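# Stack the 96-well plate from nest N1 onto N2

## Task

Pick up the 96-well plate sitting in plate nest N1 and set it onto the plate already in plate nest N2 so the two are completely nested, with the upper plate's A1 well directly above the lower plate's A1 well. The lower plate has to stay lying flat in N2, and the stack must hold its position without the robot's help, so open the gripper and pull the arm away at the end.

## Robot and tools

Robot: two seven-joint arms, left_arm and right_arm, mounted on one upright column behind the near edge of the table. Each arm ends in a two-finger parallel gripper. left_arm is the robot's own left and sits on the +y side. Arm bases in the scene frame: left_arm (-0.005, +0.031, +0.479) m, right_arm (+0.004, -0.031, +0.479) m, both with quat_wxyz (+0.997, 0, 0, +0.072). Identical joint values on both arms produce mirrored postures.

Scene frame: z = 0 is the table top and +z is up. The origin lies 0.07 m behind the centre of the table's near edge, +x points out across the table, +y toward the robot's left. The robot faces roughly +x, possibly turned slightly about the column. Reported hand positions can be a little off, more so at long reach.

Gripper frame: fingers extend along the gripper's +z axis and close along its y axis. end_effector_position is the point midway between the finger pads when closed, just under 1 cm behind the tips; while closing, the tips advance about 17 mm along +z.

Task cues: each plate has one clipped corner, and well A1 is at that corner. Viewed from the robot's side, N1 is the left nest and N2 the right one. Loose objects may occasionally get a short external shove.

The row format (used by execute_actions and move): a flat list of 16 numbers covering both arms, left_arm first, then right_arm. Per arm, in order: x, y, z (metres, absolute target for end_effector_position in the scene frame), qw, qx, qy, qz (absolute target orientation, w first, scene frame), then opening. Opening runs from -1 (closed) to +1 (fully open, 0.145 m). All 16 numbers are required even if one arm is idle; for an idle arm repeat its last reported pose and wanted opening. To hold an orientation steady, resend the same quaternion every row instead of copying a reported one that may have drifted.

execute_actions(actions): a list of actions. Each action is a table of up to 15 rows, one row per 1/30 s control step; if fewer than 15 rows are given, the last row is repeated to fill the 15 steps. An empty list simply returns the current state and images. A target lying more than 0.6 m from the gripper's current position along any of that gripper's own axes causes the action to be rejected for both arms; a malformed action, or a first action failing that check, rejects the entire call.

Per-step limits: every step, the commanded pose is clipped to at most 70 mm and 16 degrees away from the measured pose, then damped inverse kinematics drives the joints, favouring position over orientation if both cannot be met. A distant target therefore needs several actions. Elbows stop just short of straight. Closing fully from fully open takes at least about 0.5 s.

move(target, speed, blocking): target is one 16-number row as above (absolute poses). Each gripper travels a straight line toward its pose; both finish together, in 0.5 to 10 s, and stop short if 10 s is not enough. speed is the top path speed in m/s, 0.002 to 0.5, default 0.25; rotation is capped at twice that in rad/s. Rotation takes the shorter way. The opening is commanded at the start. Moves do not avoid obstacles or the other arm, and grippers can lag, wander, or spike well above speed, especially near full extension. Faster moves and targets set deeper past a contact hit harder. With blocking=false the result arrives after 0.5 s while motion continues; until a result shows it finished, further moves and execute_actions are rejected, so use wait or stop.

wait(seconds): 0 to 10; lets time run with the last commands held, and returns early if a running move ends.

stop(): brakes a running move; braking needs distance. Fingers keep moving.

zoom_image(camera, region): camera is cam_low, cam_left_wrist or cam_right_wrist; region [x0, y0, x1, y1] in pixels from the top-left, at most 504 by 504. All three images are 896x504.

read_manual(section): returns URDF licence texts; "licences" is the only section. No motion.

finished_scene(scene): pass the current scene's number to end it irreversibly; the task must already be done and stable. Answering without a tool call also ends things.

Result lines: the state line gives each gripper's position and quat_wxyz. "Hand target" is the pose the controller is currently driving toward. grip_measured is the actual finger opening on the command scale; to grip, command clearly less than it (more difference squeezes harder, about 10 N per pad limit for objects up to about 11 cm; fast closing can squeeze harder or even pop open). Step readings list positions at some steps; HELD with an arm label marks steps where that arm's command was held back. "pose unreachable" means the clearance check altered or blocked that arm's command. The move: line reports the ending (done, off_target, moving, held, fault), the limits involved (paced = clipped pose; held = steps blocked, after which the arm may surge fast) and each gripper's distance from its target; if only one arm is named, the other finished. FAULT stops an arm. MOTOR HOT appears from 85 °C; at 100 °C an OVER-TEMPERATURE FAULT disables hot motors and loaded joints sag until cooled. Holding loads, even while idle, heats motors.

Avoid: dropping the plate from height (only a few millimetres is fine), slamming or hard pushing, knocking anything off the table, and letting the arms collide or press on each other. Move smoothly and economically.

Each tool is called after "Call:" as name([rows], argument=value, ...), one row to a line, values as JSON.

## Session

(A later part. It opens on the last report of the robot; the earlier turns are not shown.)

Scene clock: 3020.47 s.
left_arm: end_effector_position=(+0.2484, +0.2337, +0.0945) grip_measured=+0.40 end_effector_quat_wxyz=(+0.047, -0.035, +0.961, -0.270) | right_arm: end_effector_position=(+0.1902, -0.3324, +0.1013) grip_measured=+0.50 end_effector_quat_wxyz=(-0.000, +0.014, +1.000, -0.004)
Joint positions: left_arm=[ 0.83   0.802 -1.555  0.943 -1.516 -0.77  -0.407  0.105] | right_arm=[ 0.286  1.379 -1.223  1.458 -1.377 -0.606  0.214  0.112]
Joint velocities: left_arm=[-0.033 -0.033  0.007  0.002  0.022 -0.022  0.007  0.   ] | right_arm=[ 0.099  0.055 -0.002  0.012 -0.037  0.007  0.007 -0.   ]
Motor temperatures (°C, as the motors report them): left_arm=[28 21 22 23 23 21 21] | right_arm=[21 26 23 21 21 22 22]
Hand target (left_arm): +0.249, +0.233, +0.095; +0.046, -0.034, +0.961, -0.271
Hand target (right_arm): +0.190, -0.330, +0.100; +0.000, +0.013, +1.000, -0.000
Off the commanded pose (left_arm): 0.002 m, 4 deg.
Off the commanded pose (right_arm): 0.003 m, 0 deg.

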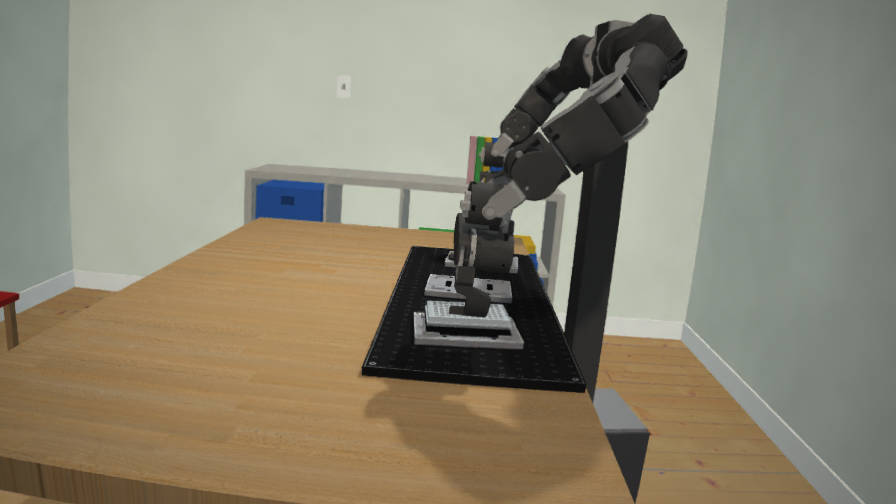

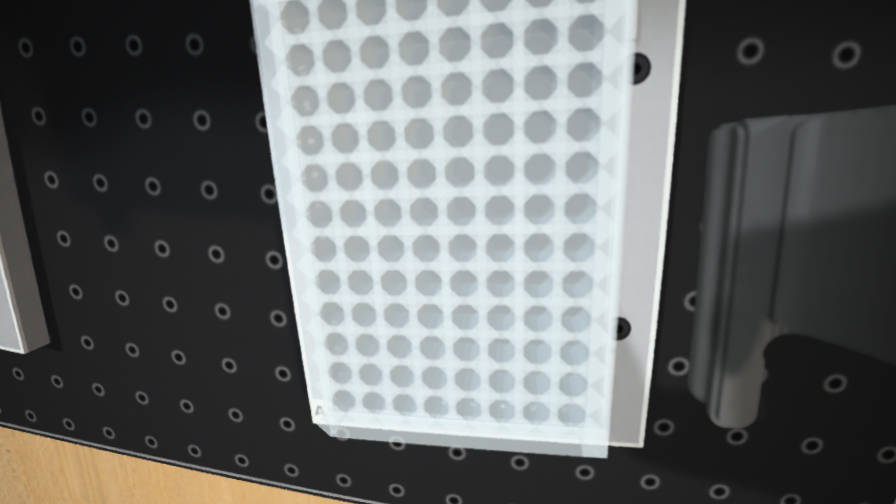

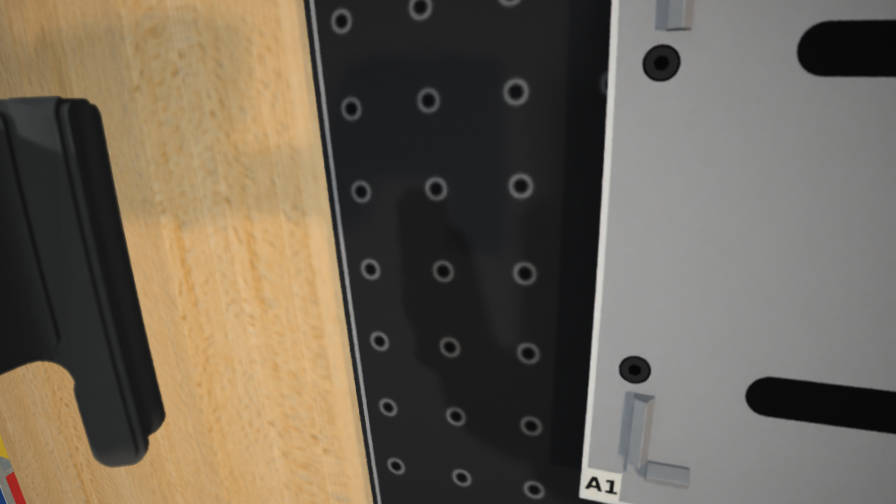

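Call:
move(target=[0.2484,0.236,0.066,0.0109,-0.0385,0.9616,-0.2714,0.4,0.19,-0.33,0.10,0,0.0131,0.9999,0,0.5], speed=0.03)

Scene clock: 3141.90 s.
left_arm: end_effector_position=(+0.2494, +0.2364, +0.0661) grip_measured=+0.40 end_effector_quat_wxyz=(+0.029, -0.053, +0.963, -0.262) | right_arm: end_effector_position=(+0.1902, -0.3324, +0.1013) grip_measured=+0.50 end_effector_quat_wxyz=(-0.000, +0.014, +1.000, -0.004)
Joint positions: left_arm=[ 0.79   0.667 -1.555  0.707 -1.581 -0.771 -0.503  0.105] | right_arm=[ 0.286  1.379 -1.223  1.458 -1.377 -0.606  0.214  0.112]
Joint velocities: left_arm=[-0.055  0.055 -0.032 -0.002  0.037  0.037 -0.007  0.   ] | right_arm=[-0.121 -0.011  0.002  0.007 -0.007  0.066 -0.007 -0.   ]
Motor temperatures (°C, as the motors report them): left_arm=[28 21 22 23 23 21 21] | right_arm=[21 26 23 21 21 22 22]
Hand target (left_arm): +0.248, +0.235, +0.065; +0.027, -0.052, +0.963, -0.263
Hand target (right_arm): +0.190, -0.330, +0.100; +0.000, +0.013, +1.000, -0.000
Off the commanded pose (left_arm): 0.001 m, 3 deg.
Off the commanded pose (right_arm): 0.003 m, 0 deg.
joint sent to its limit (left arm) — the command would take joint 3 (upper arm roll) past its lower limit, joint 5 (forearm roll) past its lower limit and joint 6 (wrist pitch) past its lower limit, so those joints were sent only as far as their limits.
move: off_target (left_arm)

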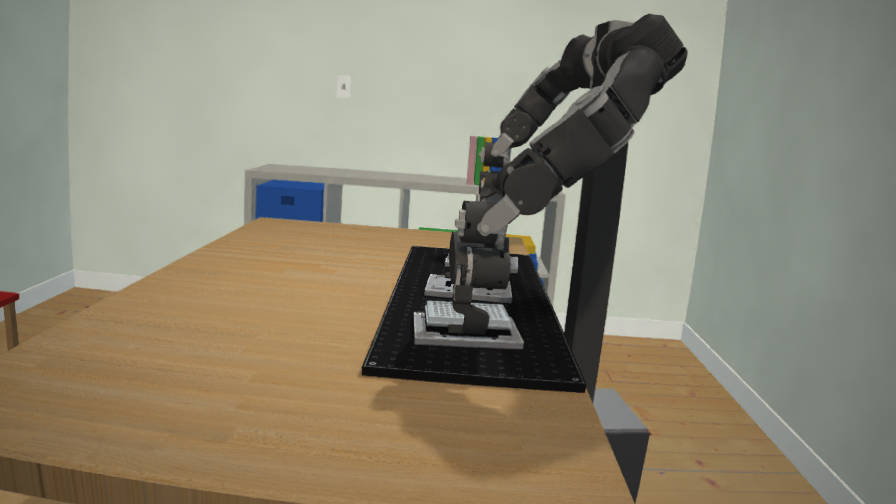

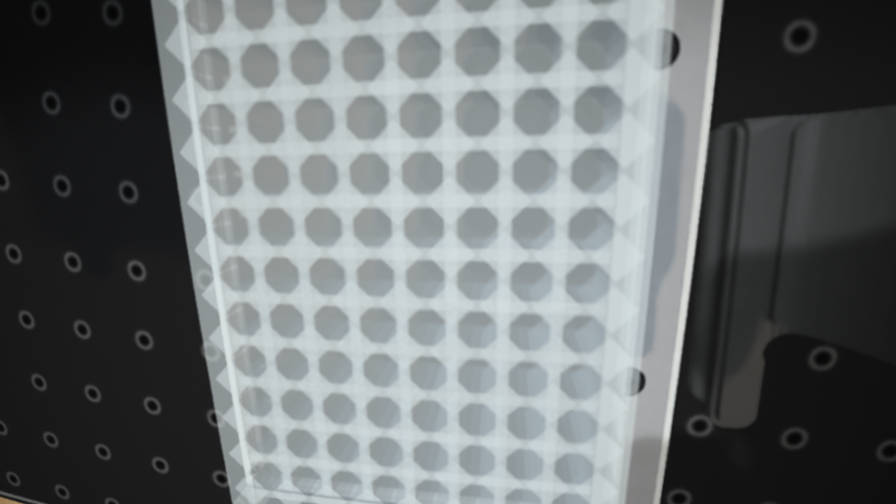

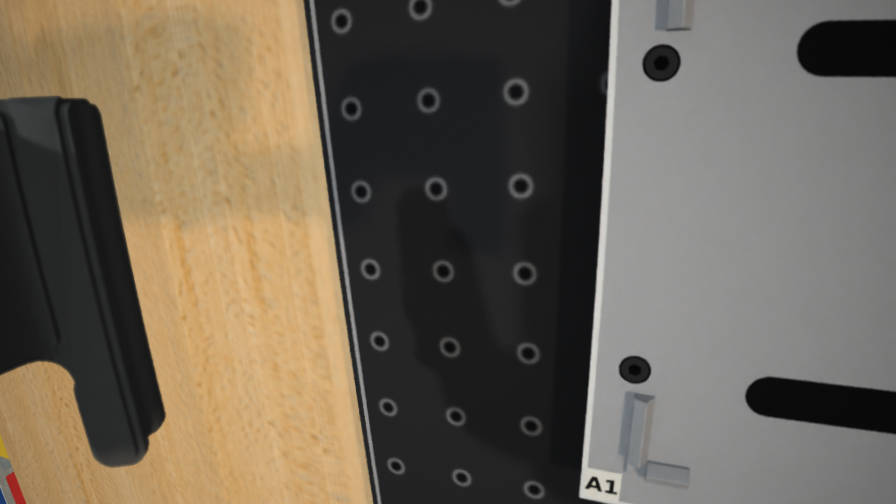

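Call:
move(target=[0.2484,0.235,0.055,0.0109,-0.0385,0.9616,-0.2714,0.35,0.19,-0.33,0.10,0,0.0131,0.9999,0,0.5], speed=0.004)

Scene clock: 3200.00 s.
left_arm: end_effector_position=(+0.2493, +0.2359, +0.0559) grip_measured=+0.35 end_effector_quat_wxyz=(+0.026, -0.063, +0.965, -0.254) | right_arm: end_effector_position=(+0.1902, -0.3324, +0.1013) grip_measured=+0.50 end_effector_quat_wxyz=(-0.000, +0.014, +1.000, -0.004)
Joint positions: left_arm=[ 0.774  0.621 -1.555  0.636 -1.581 -0.766 -0.505  0.101] | right_arm=[ 0.286  1.379 -1.223  1.458 -1.377 -0.606  0.214  0.112]
Joint velocities: left_arm=[ 0.033 -0.055  0.007  0.002  0.051 -0.022 -0.066 -0.   ] | right_arm=[-0.033  0.011 -0.002  0.007  0.051 -0.11   0.007 -0.   ]
Motor temperatures (°C, as the motors report them): left_arm=[28 21 22 23 23 21 21] | right_arm=[21 26 23 21 21 22 22]
Hand target (left_arm): +0.248, +0.235, +0.055; +0.025, -0.062, +0.964, -0.256
Hand target (right_arm): +0.190, -0.330, +0.100; +0.000, +0.013, +1.000, -0.000
Off the commanded pose (left_arm): 0.002 m, 4 deg.
Off the commanded pose (right_arm): 0.003 m, 0 deg.
joint sent to its limit (left arm) — the command would take joint 3 (upper arm roll) past its lower limit and joint 5 (forearm roll) past its lower limit, so those joints were sent only as far as their limits.
move: off_target (left_arm)

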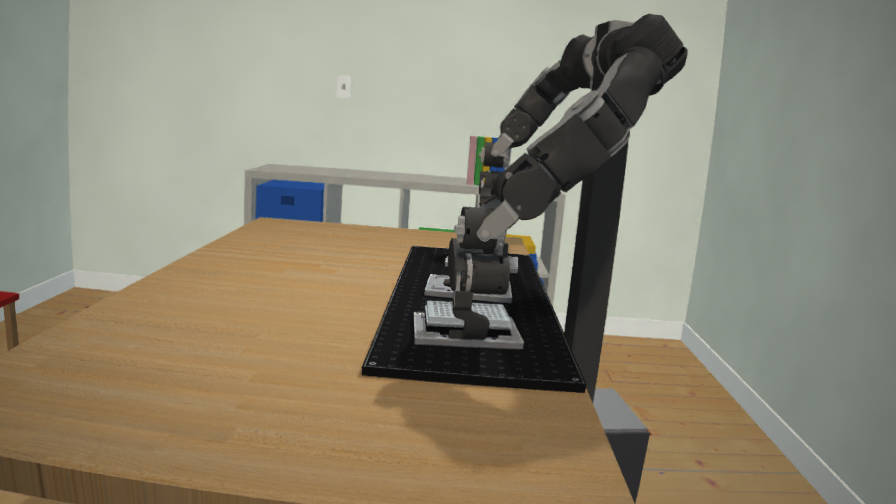

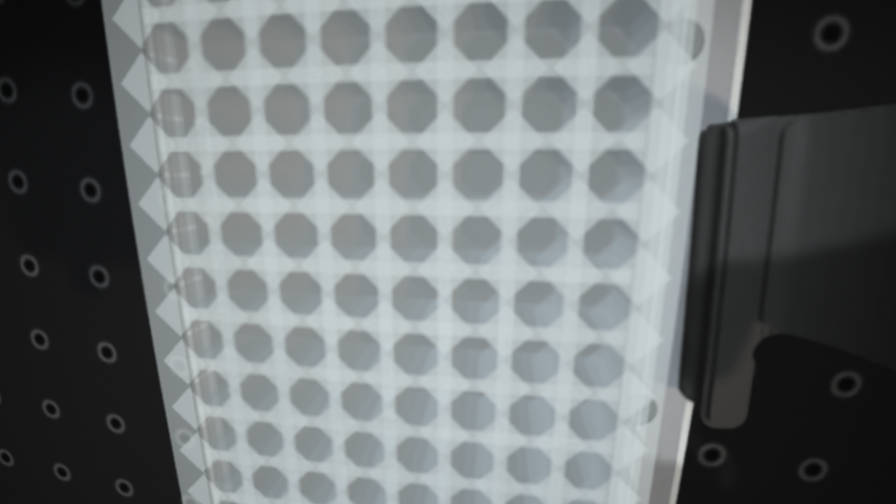

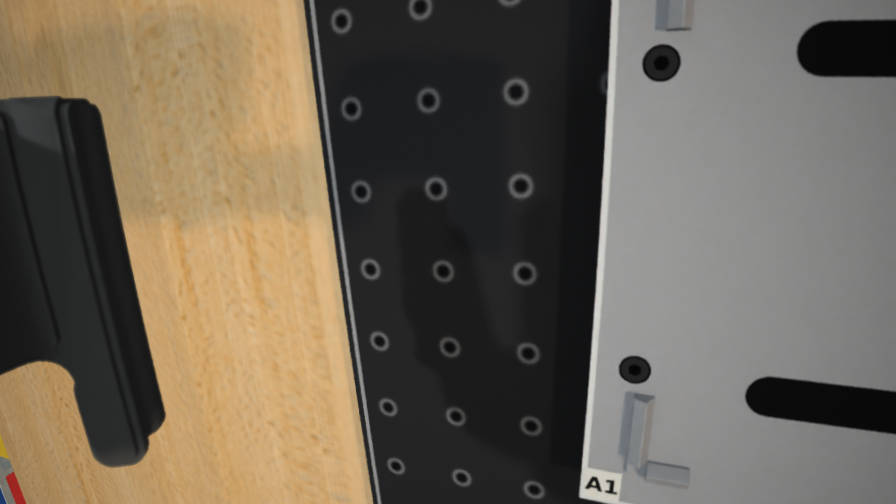

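Call:
zoom_image(camera="cam_low", region=[400, 280, 540, 360])

Region (400, 280, 540, 360) of cam_low's 896x504 image, scaled by 3.600, with more detail than that image has; it fills the top 288 rows of this view, and the rest is white.

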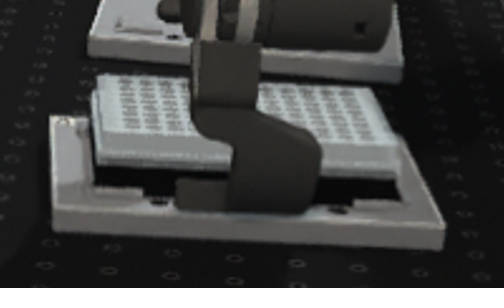

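Call:
move(target=[0.2484,0.235,0.051,0.0109,-0.0385,0.9616,-0.2714,0.32,0.19,-0.33,0.10,0,0.0131,0.9999,0,0.5], speed=0.002)

Scene clock: 3238.93 s.
left_arm: end_effector_position=(+0.2497, +0.2365, +0.0540) grip_measured=+0.32 end_effector_quat_wxyz=(+0.027, -0.065, +0.965, -0.253) | right_arm: end_effector_position=(+0.1902, -0.3324, +0.1013) grip_measured=+0.50 end_effector_quat_wxyz=(-0.000, +0.014, +1.000, -0.004)
Joint positions: left_arm=[ 0.771  0.613 -1.555  0.621 -1.581 -0.761 -0.506  0.099] | right_arm=[ 0.286  1.379 -1.223  1.458 -1.377 -0.606  0.214  0.112]
Joint velocities: left_arm=[-0.099  0.011 -0.022  0.002 -0.007  0.007  0.007  0.   ] | right_arm=[-0.055 -0.033  0.002 -0.007  0.037  0.022 -0.051  0.   ]
Motor temperatures (°C, as the motors report them): left_arm=[27 21 22 23 23 21 22] | right_arm=[21 26 23 21 21 22 22]
Hand target (left_arm): +0.249, +0.235, +0.053; +0.026, -0.064, +0.965, -0.254
Hand target (right_arm): +0.190, -0.331, +0.100; +0.000, +0.013, +1.000, -0.002
Off the commanded pose (left_arm): 0.004 m, 4 deg.
Off the commanded pose (right_arm): 0.003 m, 0 deg.
joint sent to its limit (left arm) — the command would take joint 3 (upper arm roll) past its lower limit and joint 5 (forearm roll) past its lower limit, so those joints were sent only as far as their limits.
move: off_target (left_arm; path cut at 10 s)

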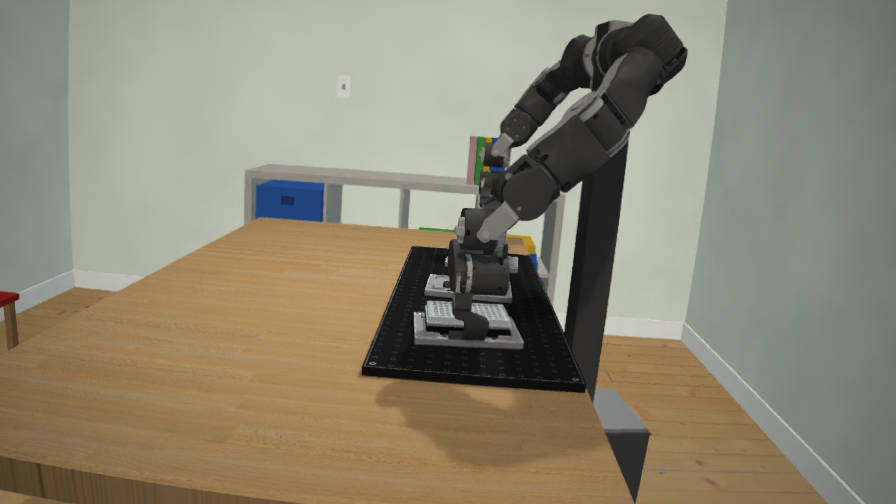

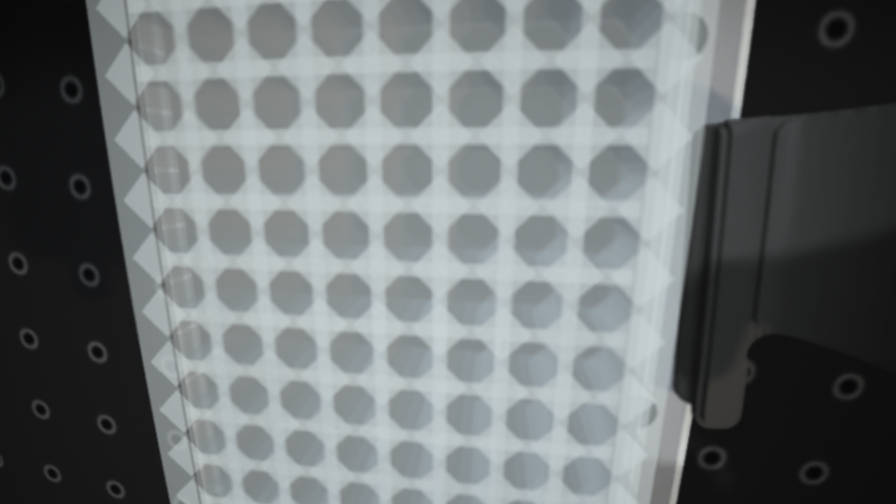

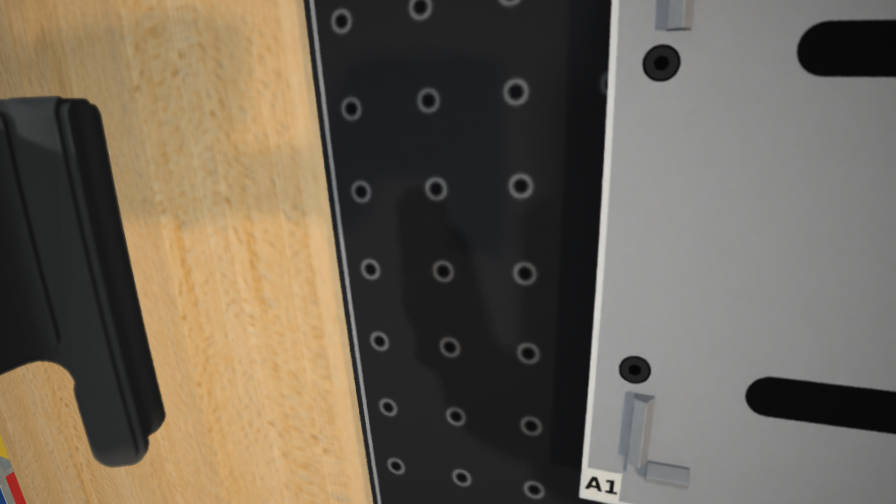

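Call:
move(target=[0.2484,0.235,0.050,0.0109,-0.0385,0.9616,-0.2714,0.32,0.19,-0.33,0.10,0,0.0131,0.9999,0,0.5], speed=0.002)

Scene clock: 3260.07 s.
left_arm: end_effector_position=(+0.2500, +0.2372, +0.0539) grip_measured=+0.32 end_effector_quat_wxyz=(+0.027, -0.067, +0.965, -0.253) | right_arm: end_effector_position=(+0.1902, -0.3324, +0.1013) grip_measured=+0.50 end_effector_quat_wxyz=(-0.000, +0.014, +1.000, -0.004)
Joint positions: left_arm=[ 0.771  0.611 -1.555  0.614 -1.581 -0.762 -0.51   0.099] | right_arm=[ 0.286  1.379 -1.223  1.458 -1.377 -0.606  0.214  0.112]
Joint velocities: left_arm=[-0.033 -0.033  0.002  0.012 -0.022 -0.081  0.051  0.   ] | right_arm=[-0.055 -0.055 -0.007  0.007 -0.022 -0.037 -0.051  0.   ]
Motor temperatures (°C, as the motors report them): left_arm=[27 21 22 23 23 21 21] | right_arm=[21 26 23 21 21 22 22]
Hand target (left_arm): +0.249, +0.235, +0.052; +0.027, -0.065, +0.965, -0.254
Hand target (right_arm): +0.190, -0.331, +0.101; +0.000, +0.013, +1.000, -0.002
Off the commanded pose (left_arm): 0.005 m, 4 deg.
Off the commanded pose (right_arm): 0.003 m, 0 deg.
joint sent to its limit (left arm) — the command would take joint 3 (upper arm roll) past its lower limit and joint 5 (forearm roll) past its lower limit, so those joints were sent only as far as their limits.
move: off_target (left_arm; path cut at 10 s)

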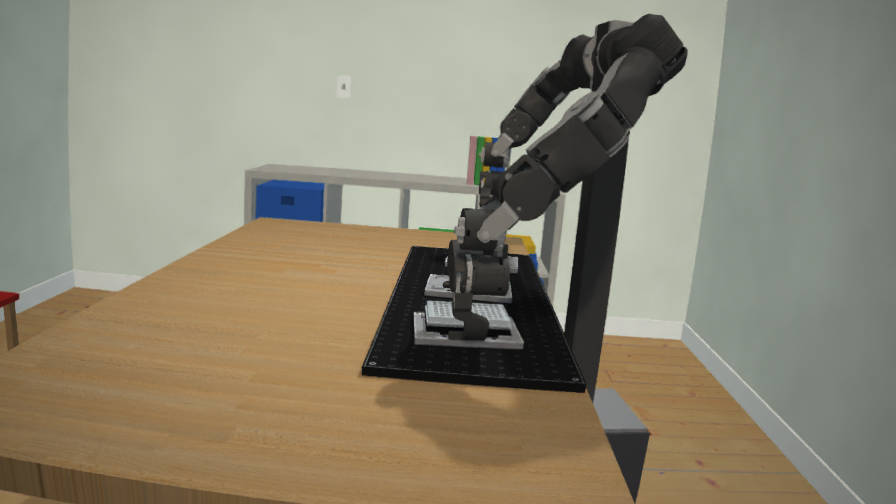

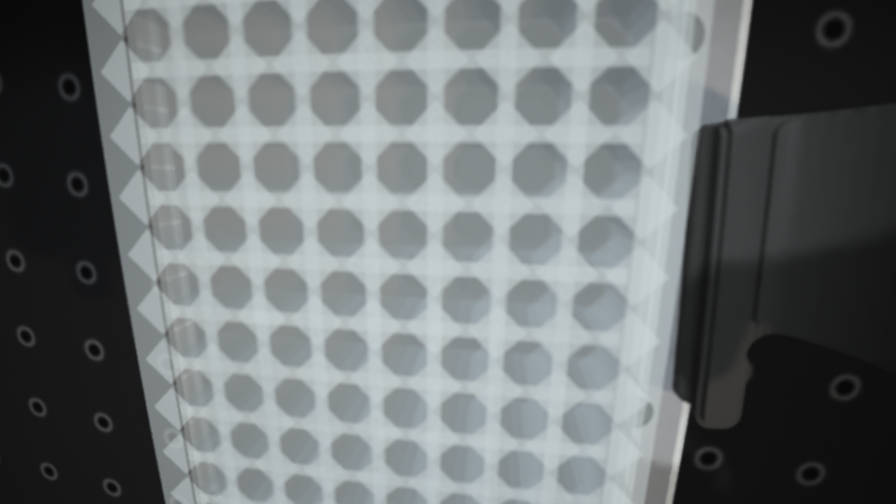

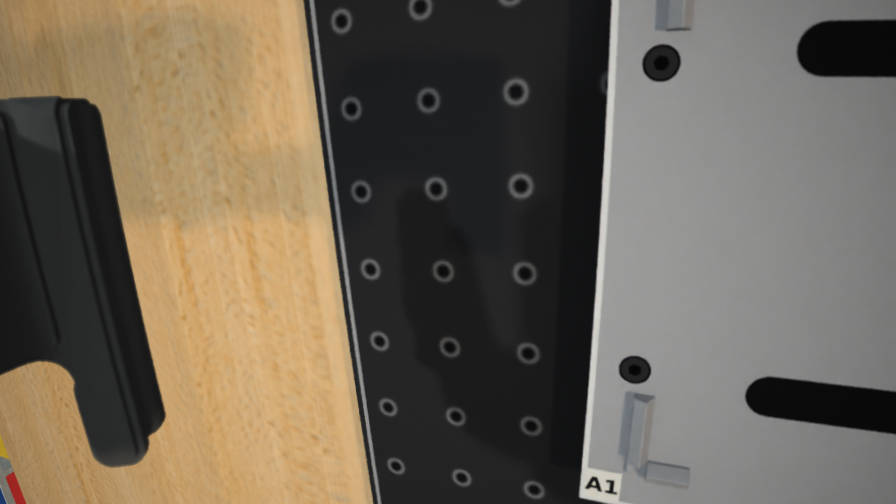

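Call:
move(target=[0.2484,0.234,0.0553,0.0109,-0.0385,0.9616,-0.2714,0.32,0.19,-0.33,0.10,0,0.0131,0.9999,0,0.5], speed=0.003)

Scene clock: 3279.07 s.
left_arm: end_effector_position=(+0.2491, +0.2333, +0.0552) grip_measured=+0.32 end_effector_quat_wxyz=(+0.026, -0.062, +0.964, -0.258) | right_arm: end_effector_position=(+0.1902, -0.3324, +0.1013) grip_measured=+0.50 end_effector_quat_wxyz=(-0.000, +0.014, +1.000, -0.004)
Joint positions: left_arm=[ 0.771  0.615 -1.555  0.633 -1.582 -0.763 -0.512  0.099] | right_arm=[ 0.286  1.379 -1.223  1.458 -1.377 -0.606  0.214  0.112]
Joint velocities: left_arm=[ 0.033  0.033 -0.002 -0.022  0.066 -0.007  0.022  0.   ] | right_arm=[ 0.055  0.033 -0.012 -0.002 -0.037 -0.007  0.051  0.   ]
Motor temperatures (°C, as the motors report them): left_arm=[28 21 22 23 23 21 21] | right_arm=[21 26 23 21 21 22 22]
Hand target (left_arm): +0.249, +0.234, +0.055; +0.025, -0.062, +0.964, -0.256
Hand target (right_arm): +0.190, -0.331, +0.100; +0.000, +0.013, +1.000, -0.001
Off the commanded pose (left_arm): 0.001 m, 4 deg.
Off the commanded pose (right_arm): 0.003 m, 0 deg.
joint sent to its limit (left arm) — the command would take joint 3 (upper arm roll) past its lower limit and joint 5 (forearm roll) past its lower limit, so those joints were sent only as far as their limits.
move: off_target (left_arm; path cut at 10 s)

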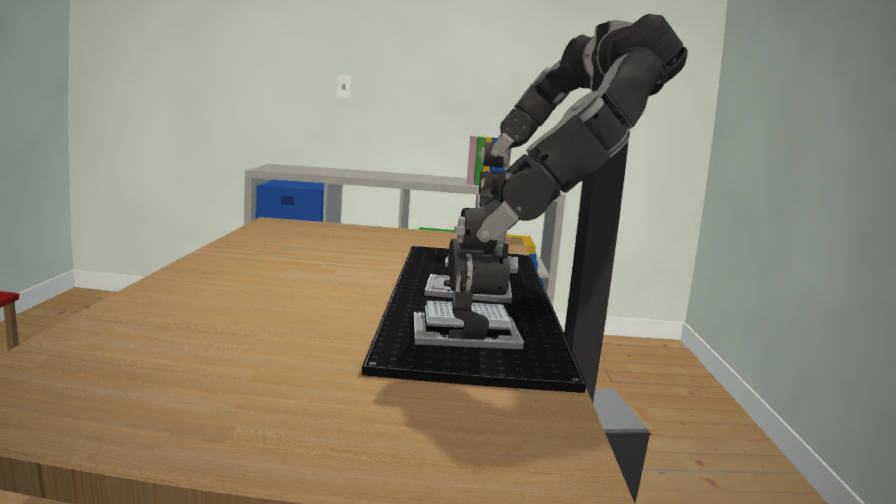

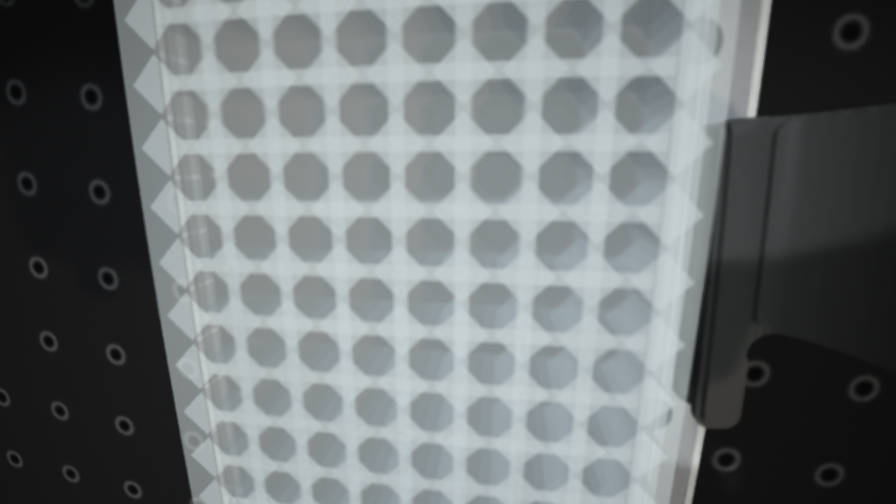

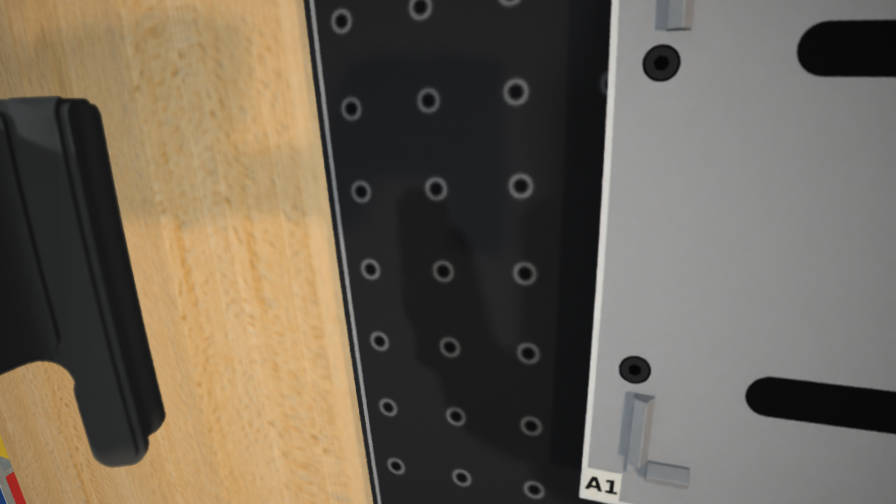

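Call:
move(target=[0.2484,0.226,0.0551,0.0109,-0.0385,0.9616,-0.2714,0.32,0.19,-0.33,0.10,0,0.0131,0.9999,0,0.5], speed=0.002)

Scene clock: 3295.67 s.
left_arm: end_effector_position=(+0.2491, +0.2288, +0.0558) grip_measured=+0.32 end_effector_quat_wxyz=(+0.025, -0.058, +0.963, -0.263) | right_arm: end_effector_position=(+0.1902, -0.3324, +0.1013) grip_measured=+0.50 end_effector_quat_wxyz=(-0.000, +0.014, +1.000, -0.004)
Joint positions: left_arm=[ 0.771  0.613 -1.555  0.643 -1.582 -0.764 -0.512  0.099] | right_arm=[ 0.286  1.379 -1.223  1.458 -1.377 -0.606  0.214  0.112]
Joint velocities: left_arm=[ 0.033 -0.033 -0.022 -0.012  0.007  0.007 -0.022  0.   ] | right_arm=[-0.077  0.055 -0.007  0.017  0.007 -0.037 -0.051 -0.   ]
Motor temperatures (°C, as the motors report them): left_arm=[28 21 22 23 23 21 21] | right_arm=[21 26 23 21 21 22 22]
Hand target (left_arm): +0.249, +0.228, +0.055; +0.022, -0.057, +0.964, -0.261
Hand target (right_arm): +0.190, -0.331, +0.100; +0.000, +0.013, +1.000, -0.001
Off the commanded pose (left_arm): 0.003 m, 3 deg.
Off the commanded pose (right_arm): 0.003 m, 0 deg.
joint sent to its limit (left arm) — the command would take joint 3 (upper arm roll) past its lower limit and joint 5 (forearm roll) past its lower limit, so those joints were sent only as far as their limits.
move: off_target (left_arm; path cut at 10 s)

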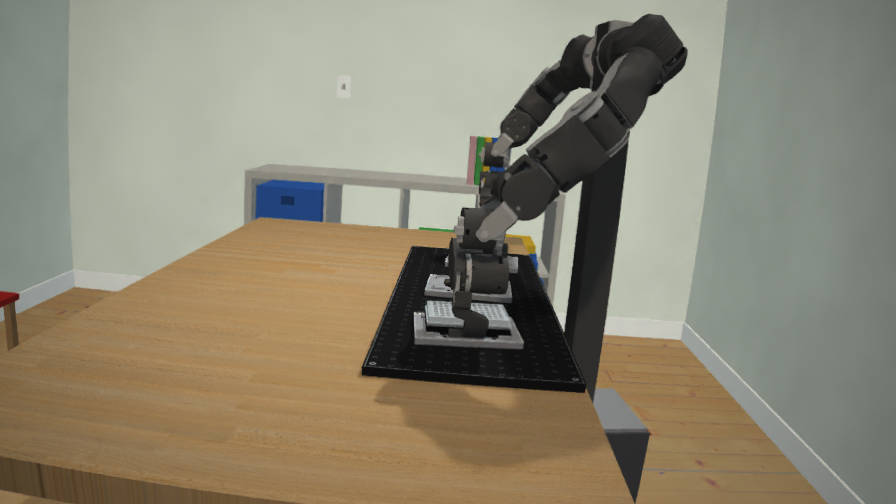

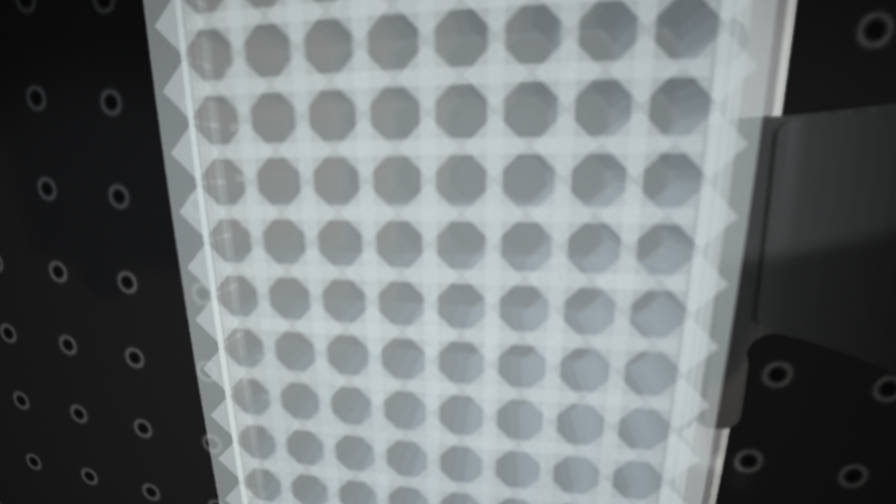

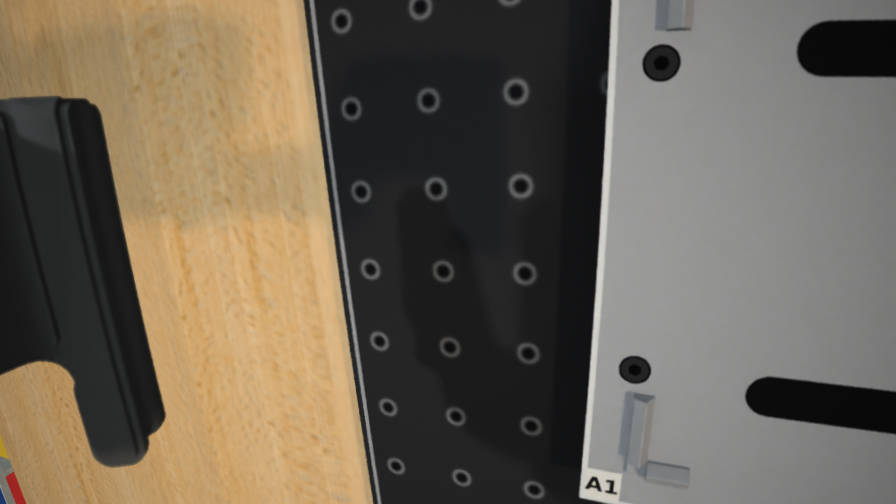

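Call:
move(target=[0.2484,0.2225,0.0548,0.0109,-0.0385,0.9616,-0.2714,0.32,0.19,-0.33,0.10,0,0.0131,0.9999,0,0.5], speed=0.002)

Scene clock: 3336.03 s.
left_arm: end_effector_position=(+0.2491, +0.2266, +0.0553) grip_measured=+0.32 end_effector_quat_wxyz=(+0.023, -0.055, +0.963, -0.262) | right_arm: end_effector_position=(+0.1902, -0.3324, +0.1013) grip_measured=+0.50 end_effector_quat_wxyz=(-0.000, +0.014, +1.000, -0.004)
Joint positions: left_arm=[ 0.771  0.609 -1.555  0.648 -1.582 -0.765 -0.503  0.099] | right_arm=[ 0.286  1.379 -1.223  1.458 -1.377 -0.606  0.214  0.112]
Joint velocities: left_arm=[-0.033  0.033 -0.002  0.017 -0.007 -0.022 -0.007 -0.   ] | right_arm=[ 0.077 -0.055 -0.002  0.017 -0.007 -0.081  0.066  0.   ]
Motor temperatures (°C, as the motors report them): left_arm=[28 21 22 23 23 21 21] | right_arm=[21 26 23 21 21 22 22]
Hand target (left_arm): +0.248, +0.224, +0.055; +0.020, -0.053, +0.963, -0.263
Hand target (right_arm): +0.190, -0.331, +0.100; +0.000, +0.013, +1.000, -0.001
Off the commanded pose (left_arm): 0.004 m, 3 deg.
Off the commanded pose (right_arm): 0.003 m, 0 deg.
joint sent to its limit (left arm) — the command would take joint 3 (upper arm roll) past its lower limit and joint 5 (forearm roll) past its lower limit, so those joints were sent only as far as their limits.
move: off_target (left_arm; path cut at 10 s)

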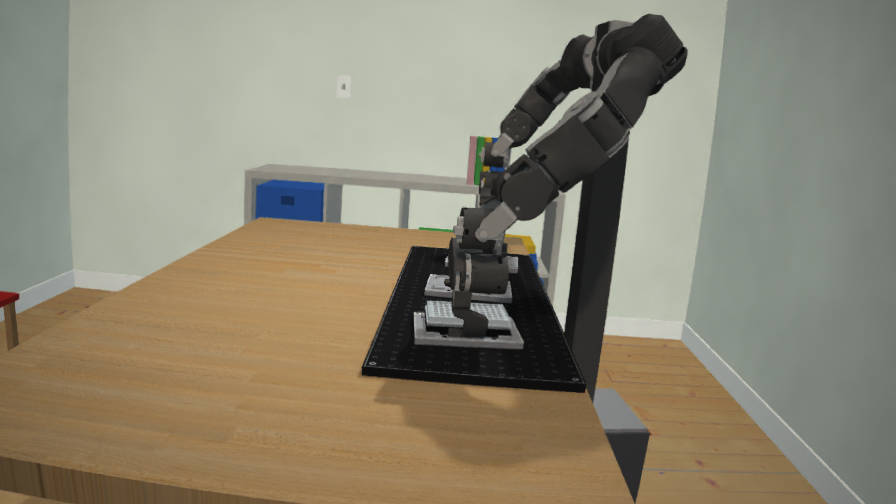

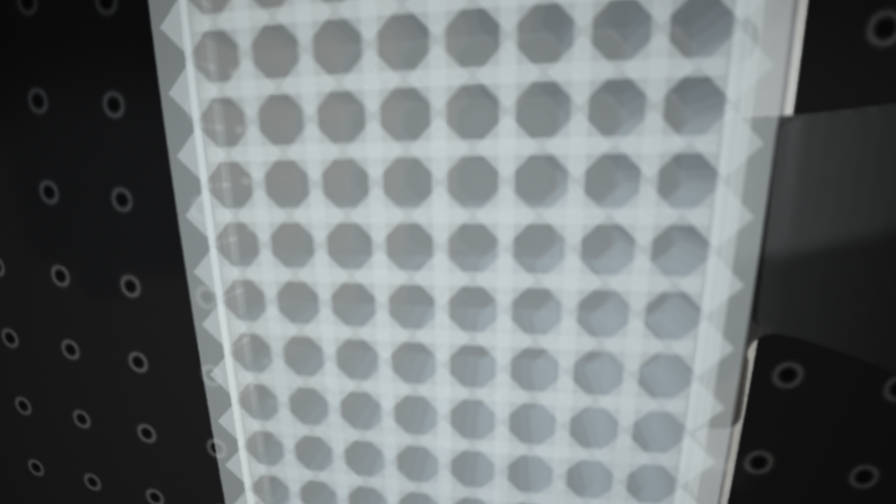

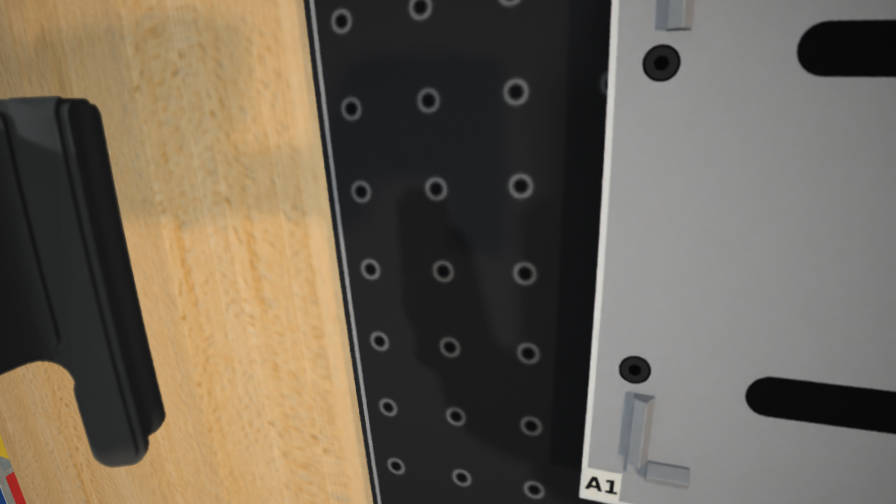

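Call:
zoom_image(camera="cam_low", region=[400, 280, 540, 360])

Region (400, 280, 540, 360) of cam_low's 896x504 image, scaled by 3.600, with more detail than that image has; it fills the top 288 rows of this view, and the rest is white.

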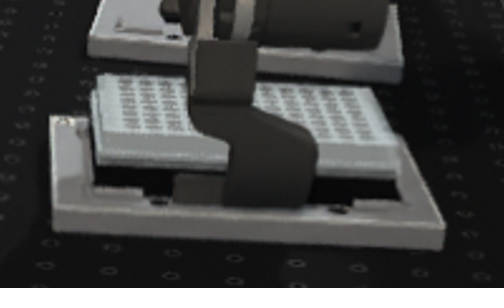

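Call:
zoom_image(camera="cam_low", region=[415, 305, 475, 345])

Call:
zoom_image(camera="cam_low", region=[470, 305, 530, 345])

Region (415, 305, 475, 345) of cam_low's 896x504 image, scaled by 8.400, with more detail than that image has.

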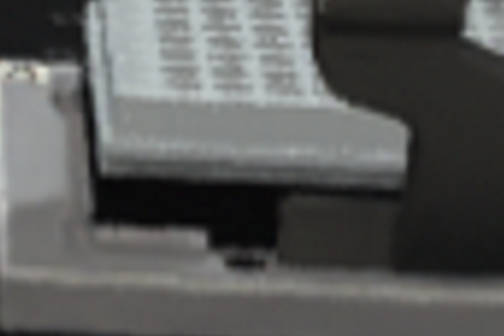

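Region (470, 305, 530, 345) of cam_low's 896x504 image, scaled by 8.400, with more detail than that image has.

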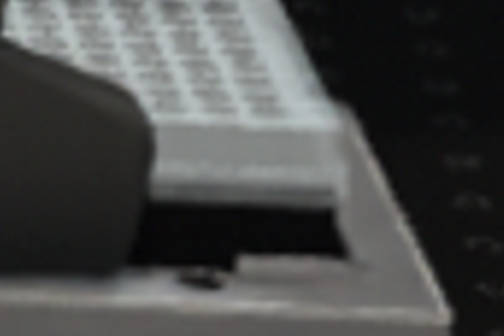

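Call:
move(target=[0.2484,0.2205,0.0548,0.0109,-0.0385,0.9616,-0.2714,0.32,0.19,-0.33,0.10,0,0.0131,0.9999,0,0.5], speed=0.002)

Scene clock: 3394.63 s.
left_arm: end_effector_position=(+0.2489, +0.2262, +0.0547) grip_measured=+0.32 end_effector_quat_wxyz=(+0.022, -0.054, +0.964, -0.259) | right_arm: end_effector_position=(+0.1902, -0.3324, +0.1013) grip_measured=+0.50 end_effector_quat_wxyz=(-0.000, +0.014, +1.000, -0.004)
Joint positions: left_arm=[ 0.771  0.607 -1.555  0.649 -1.582 -0.766 -0.495  0.099] | right_arm=[ 0.286  1.379 -1.223  1.458 -1.377 -0.606  0.214  0.112]
Joint velocities: left_arm=[ 0.011 -0.077  0.002 -0.002 -0.022  0.007  0.007 -0.   ] | right_arm=[-0.033 -0.055 -0.022 -0.007 -0.007  0.022 -0.022  0.   ]
Motor temperatures (°C, as the motors report them): left_arm=[28 21 22 23 23 21 21] | right_arm=[21 26 23 21 21 22 22]
Hand target (left_arm): +0.248, +0.221, +0.055; +0.018, -0.050, +0.963, -0.264
Hand target (right_arm): +0.190, -0.330, +0.100; +0.000, +0.013, +1.000, -0.001
Off the commanded pose (left_arm): 0.006 m, 3 deg.
Off the commanded pose (right_arm): 0.003 m, 0 deg.
joint sent to its limit (left arm) — the command would take joint 3 (upper arm roll) past its lower limit and joint 5 (forearm roll) past its lower limit, so those joints were sent only as far as their limits.
move: off_target (left_arm; path cut at 10 s)

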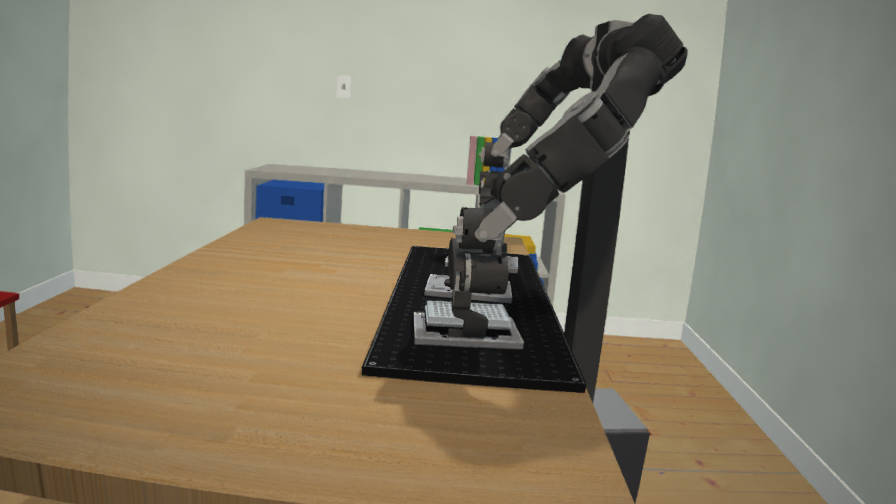

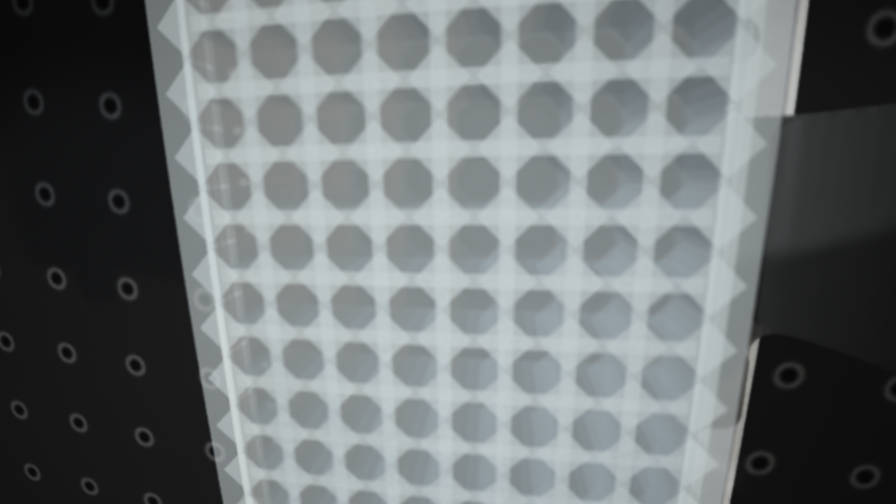

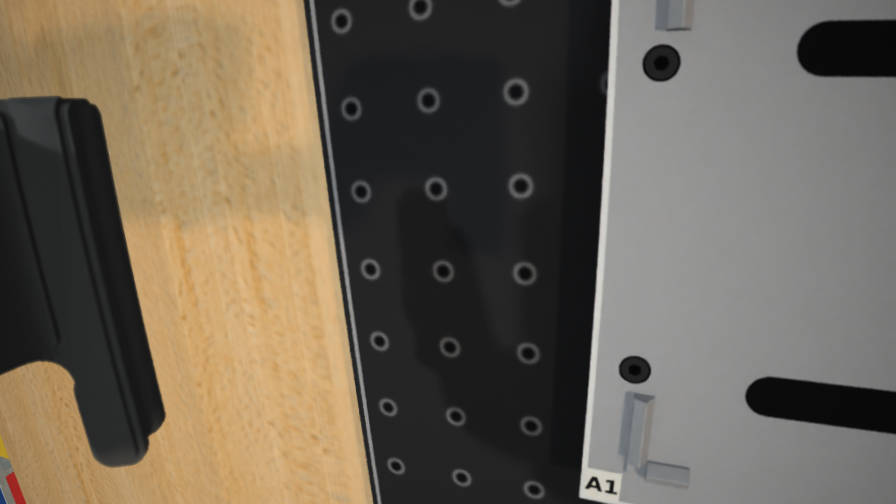

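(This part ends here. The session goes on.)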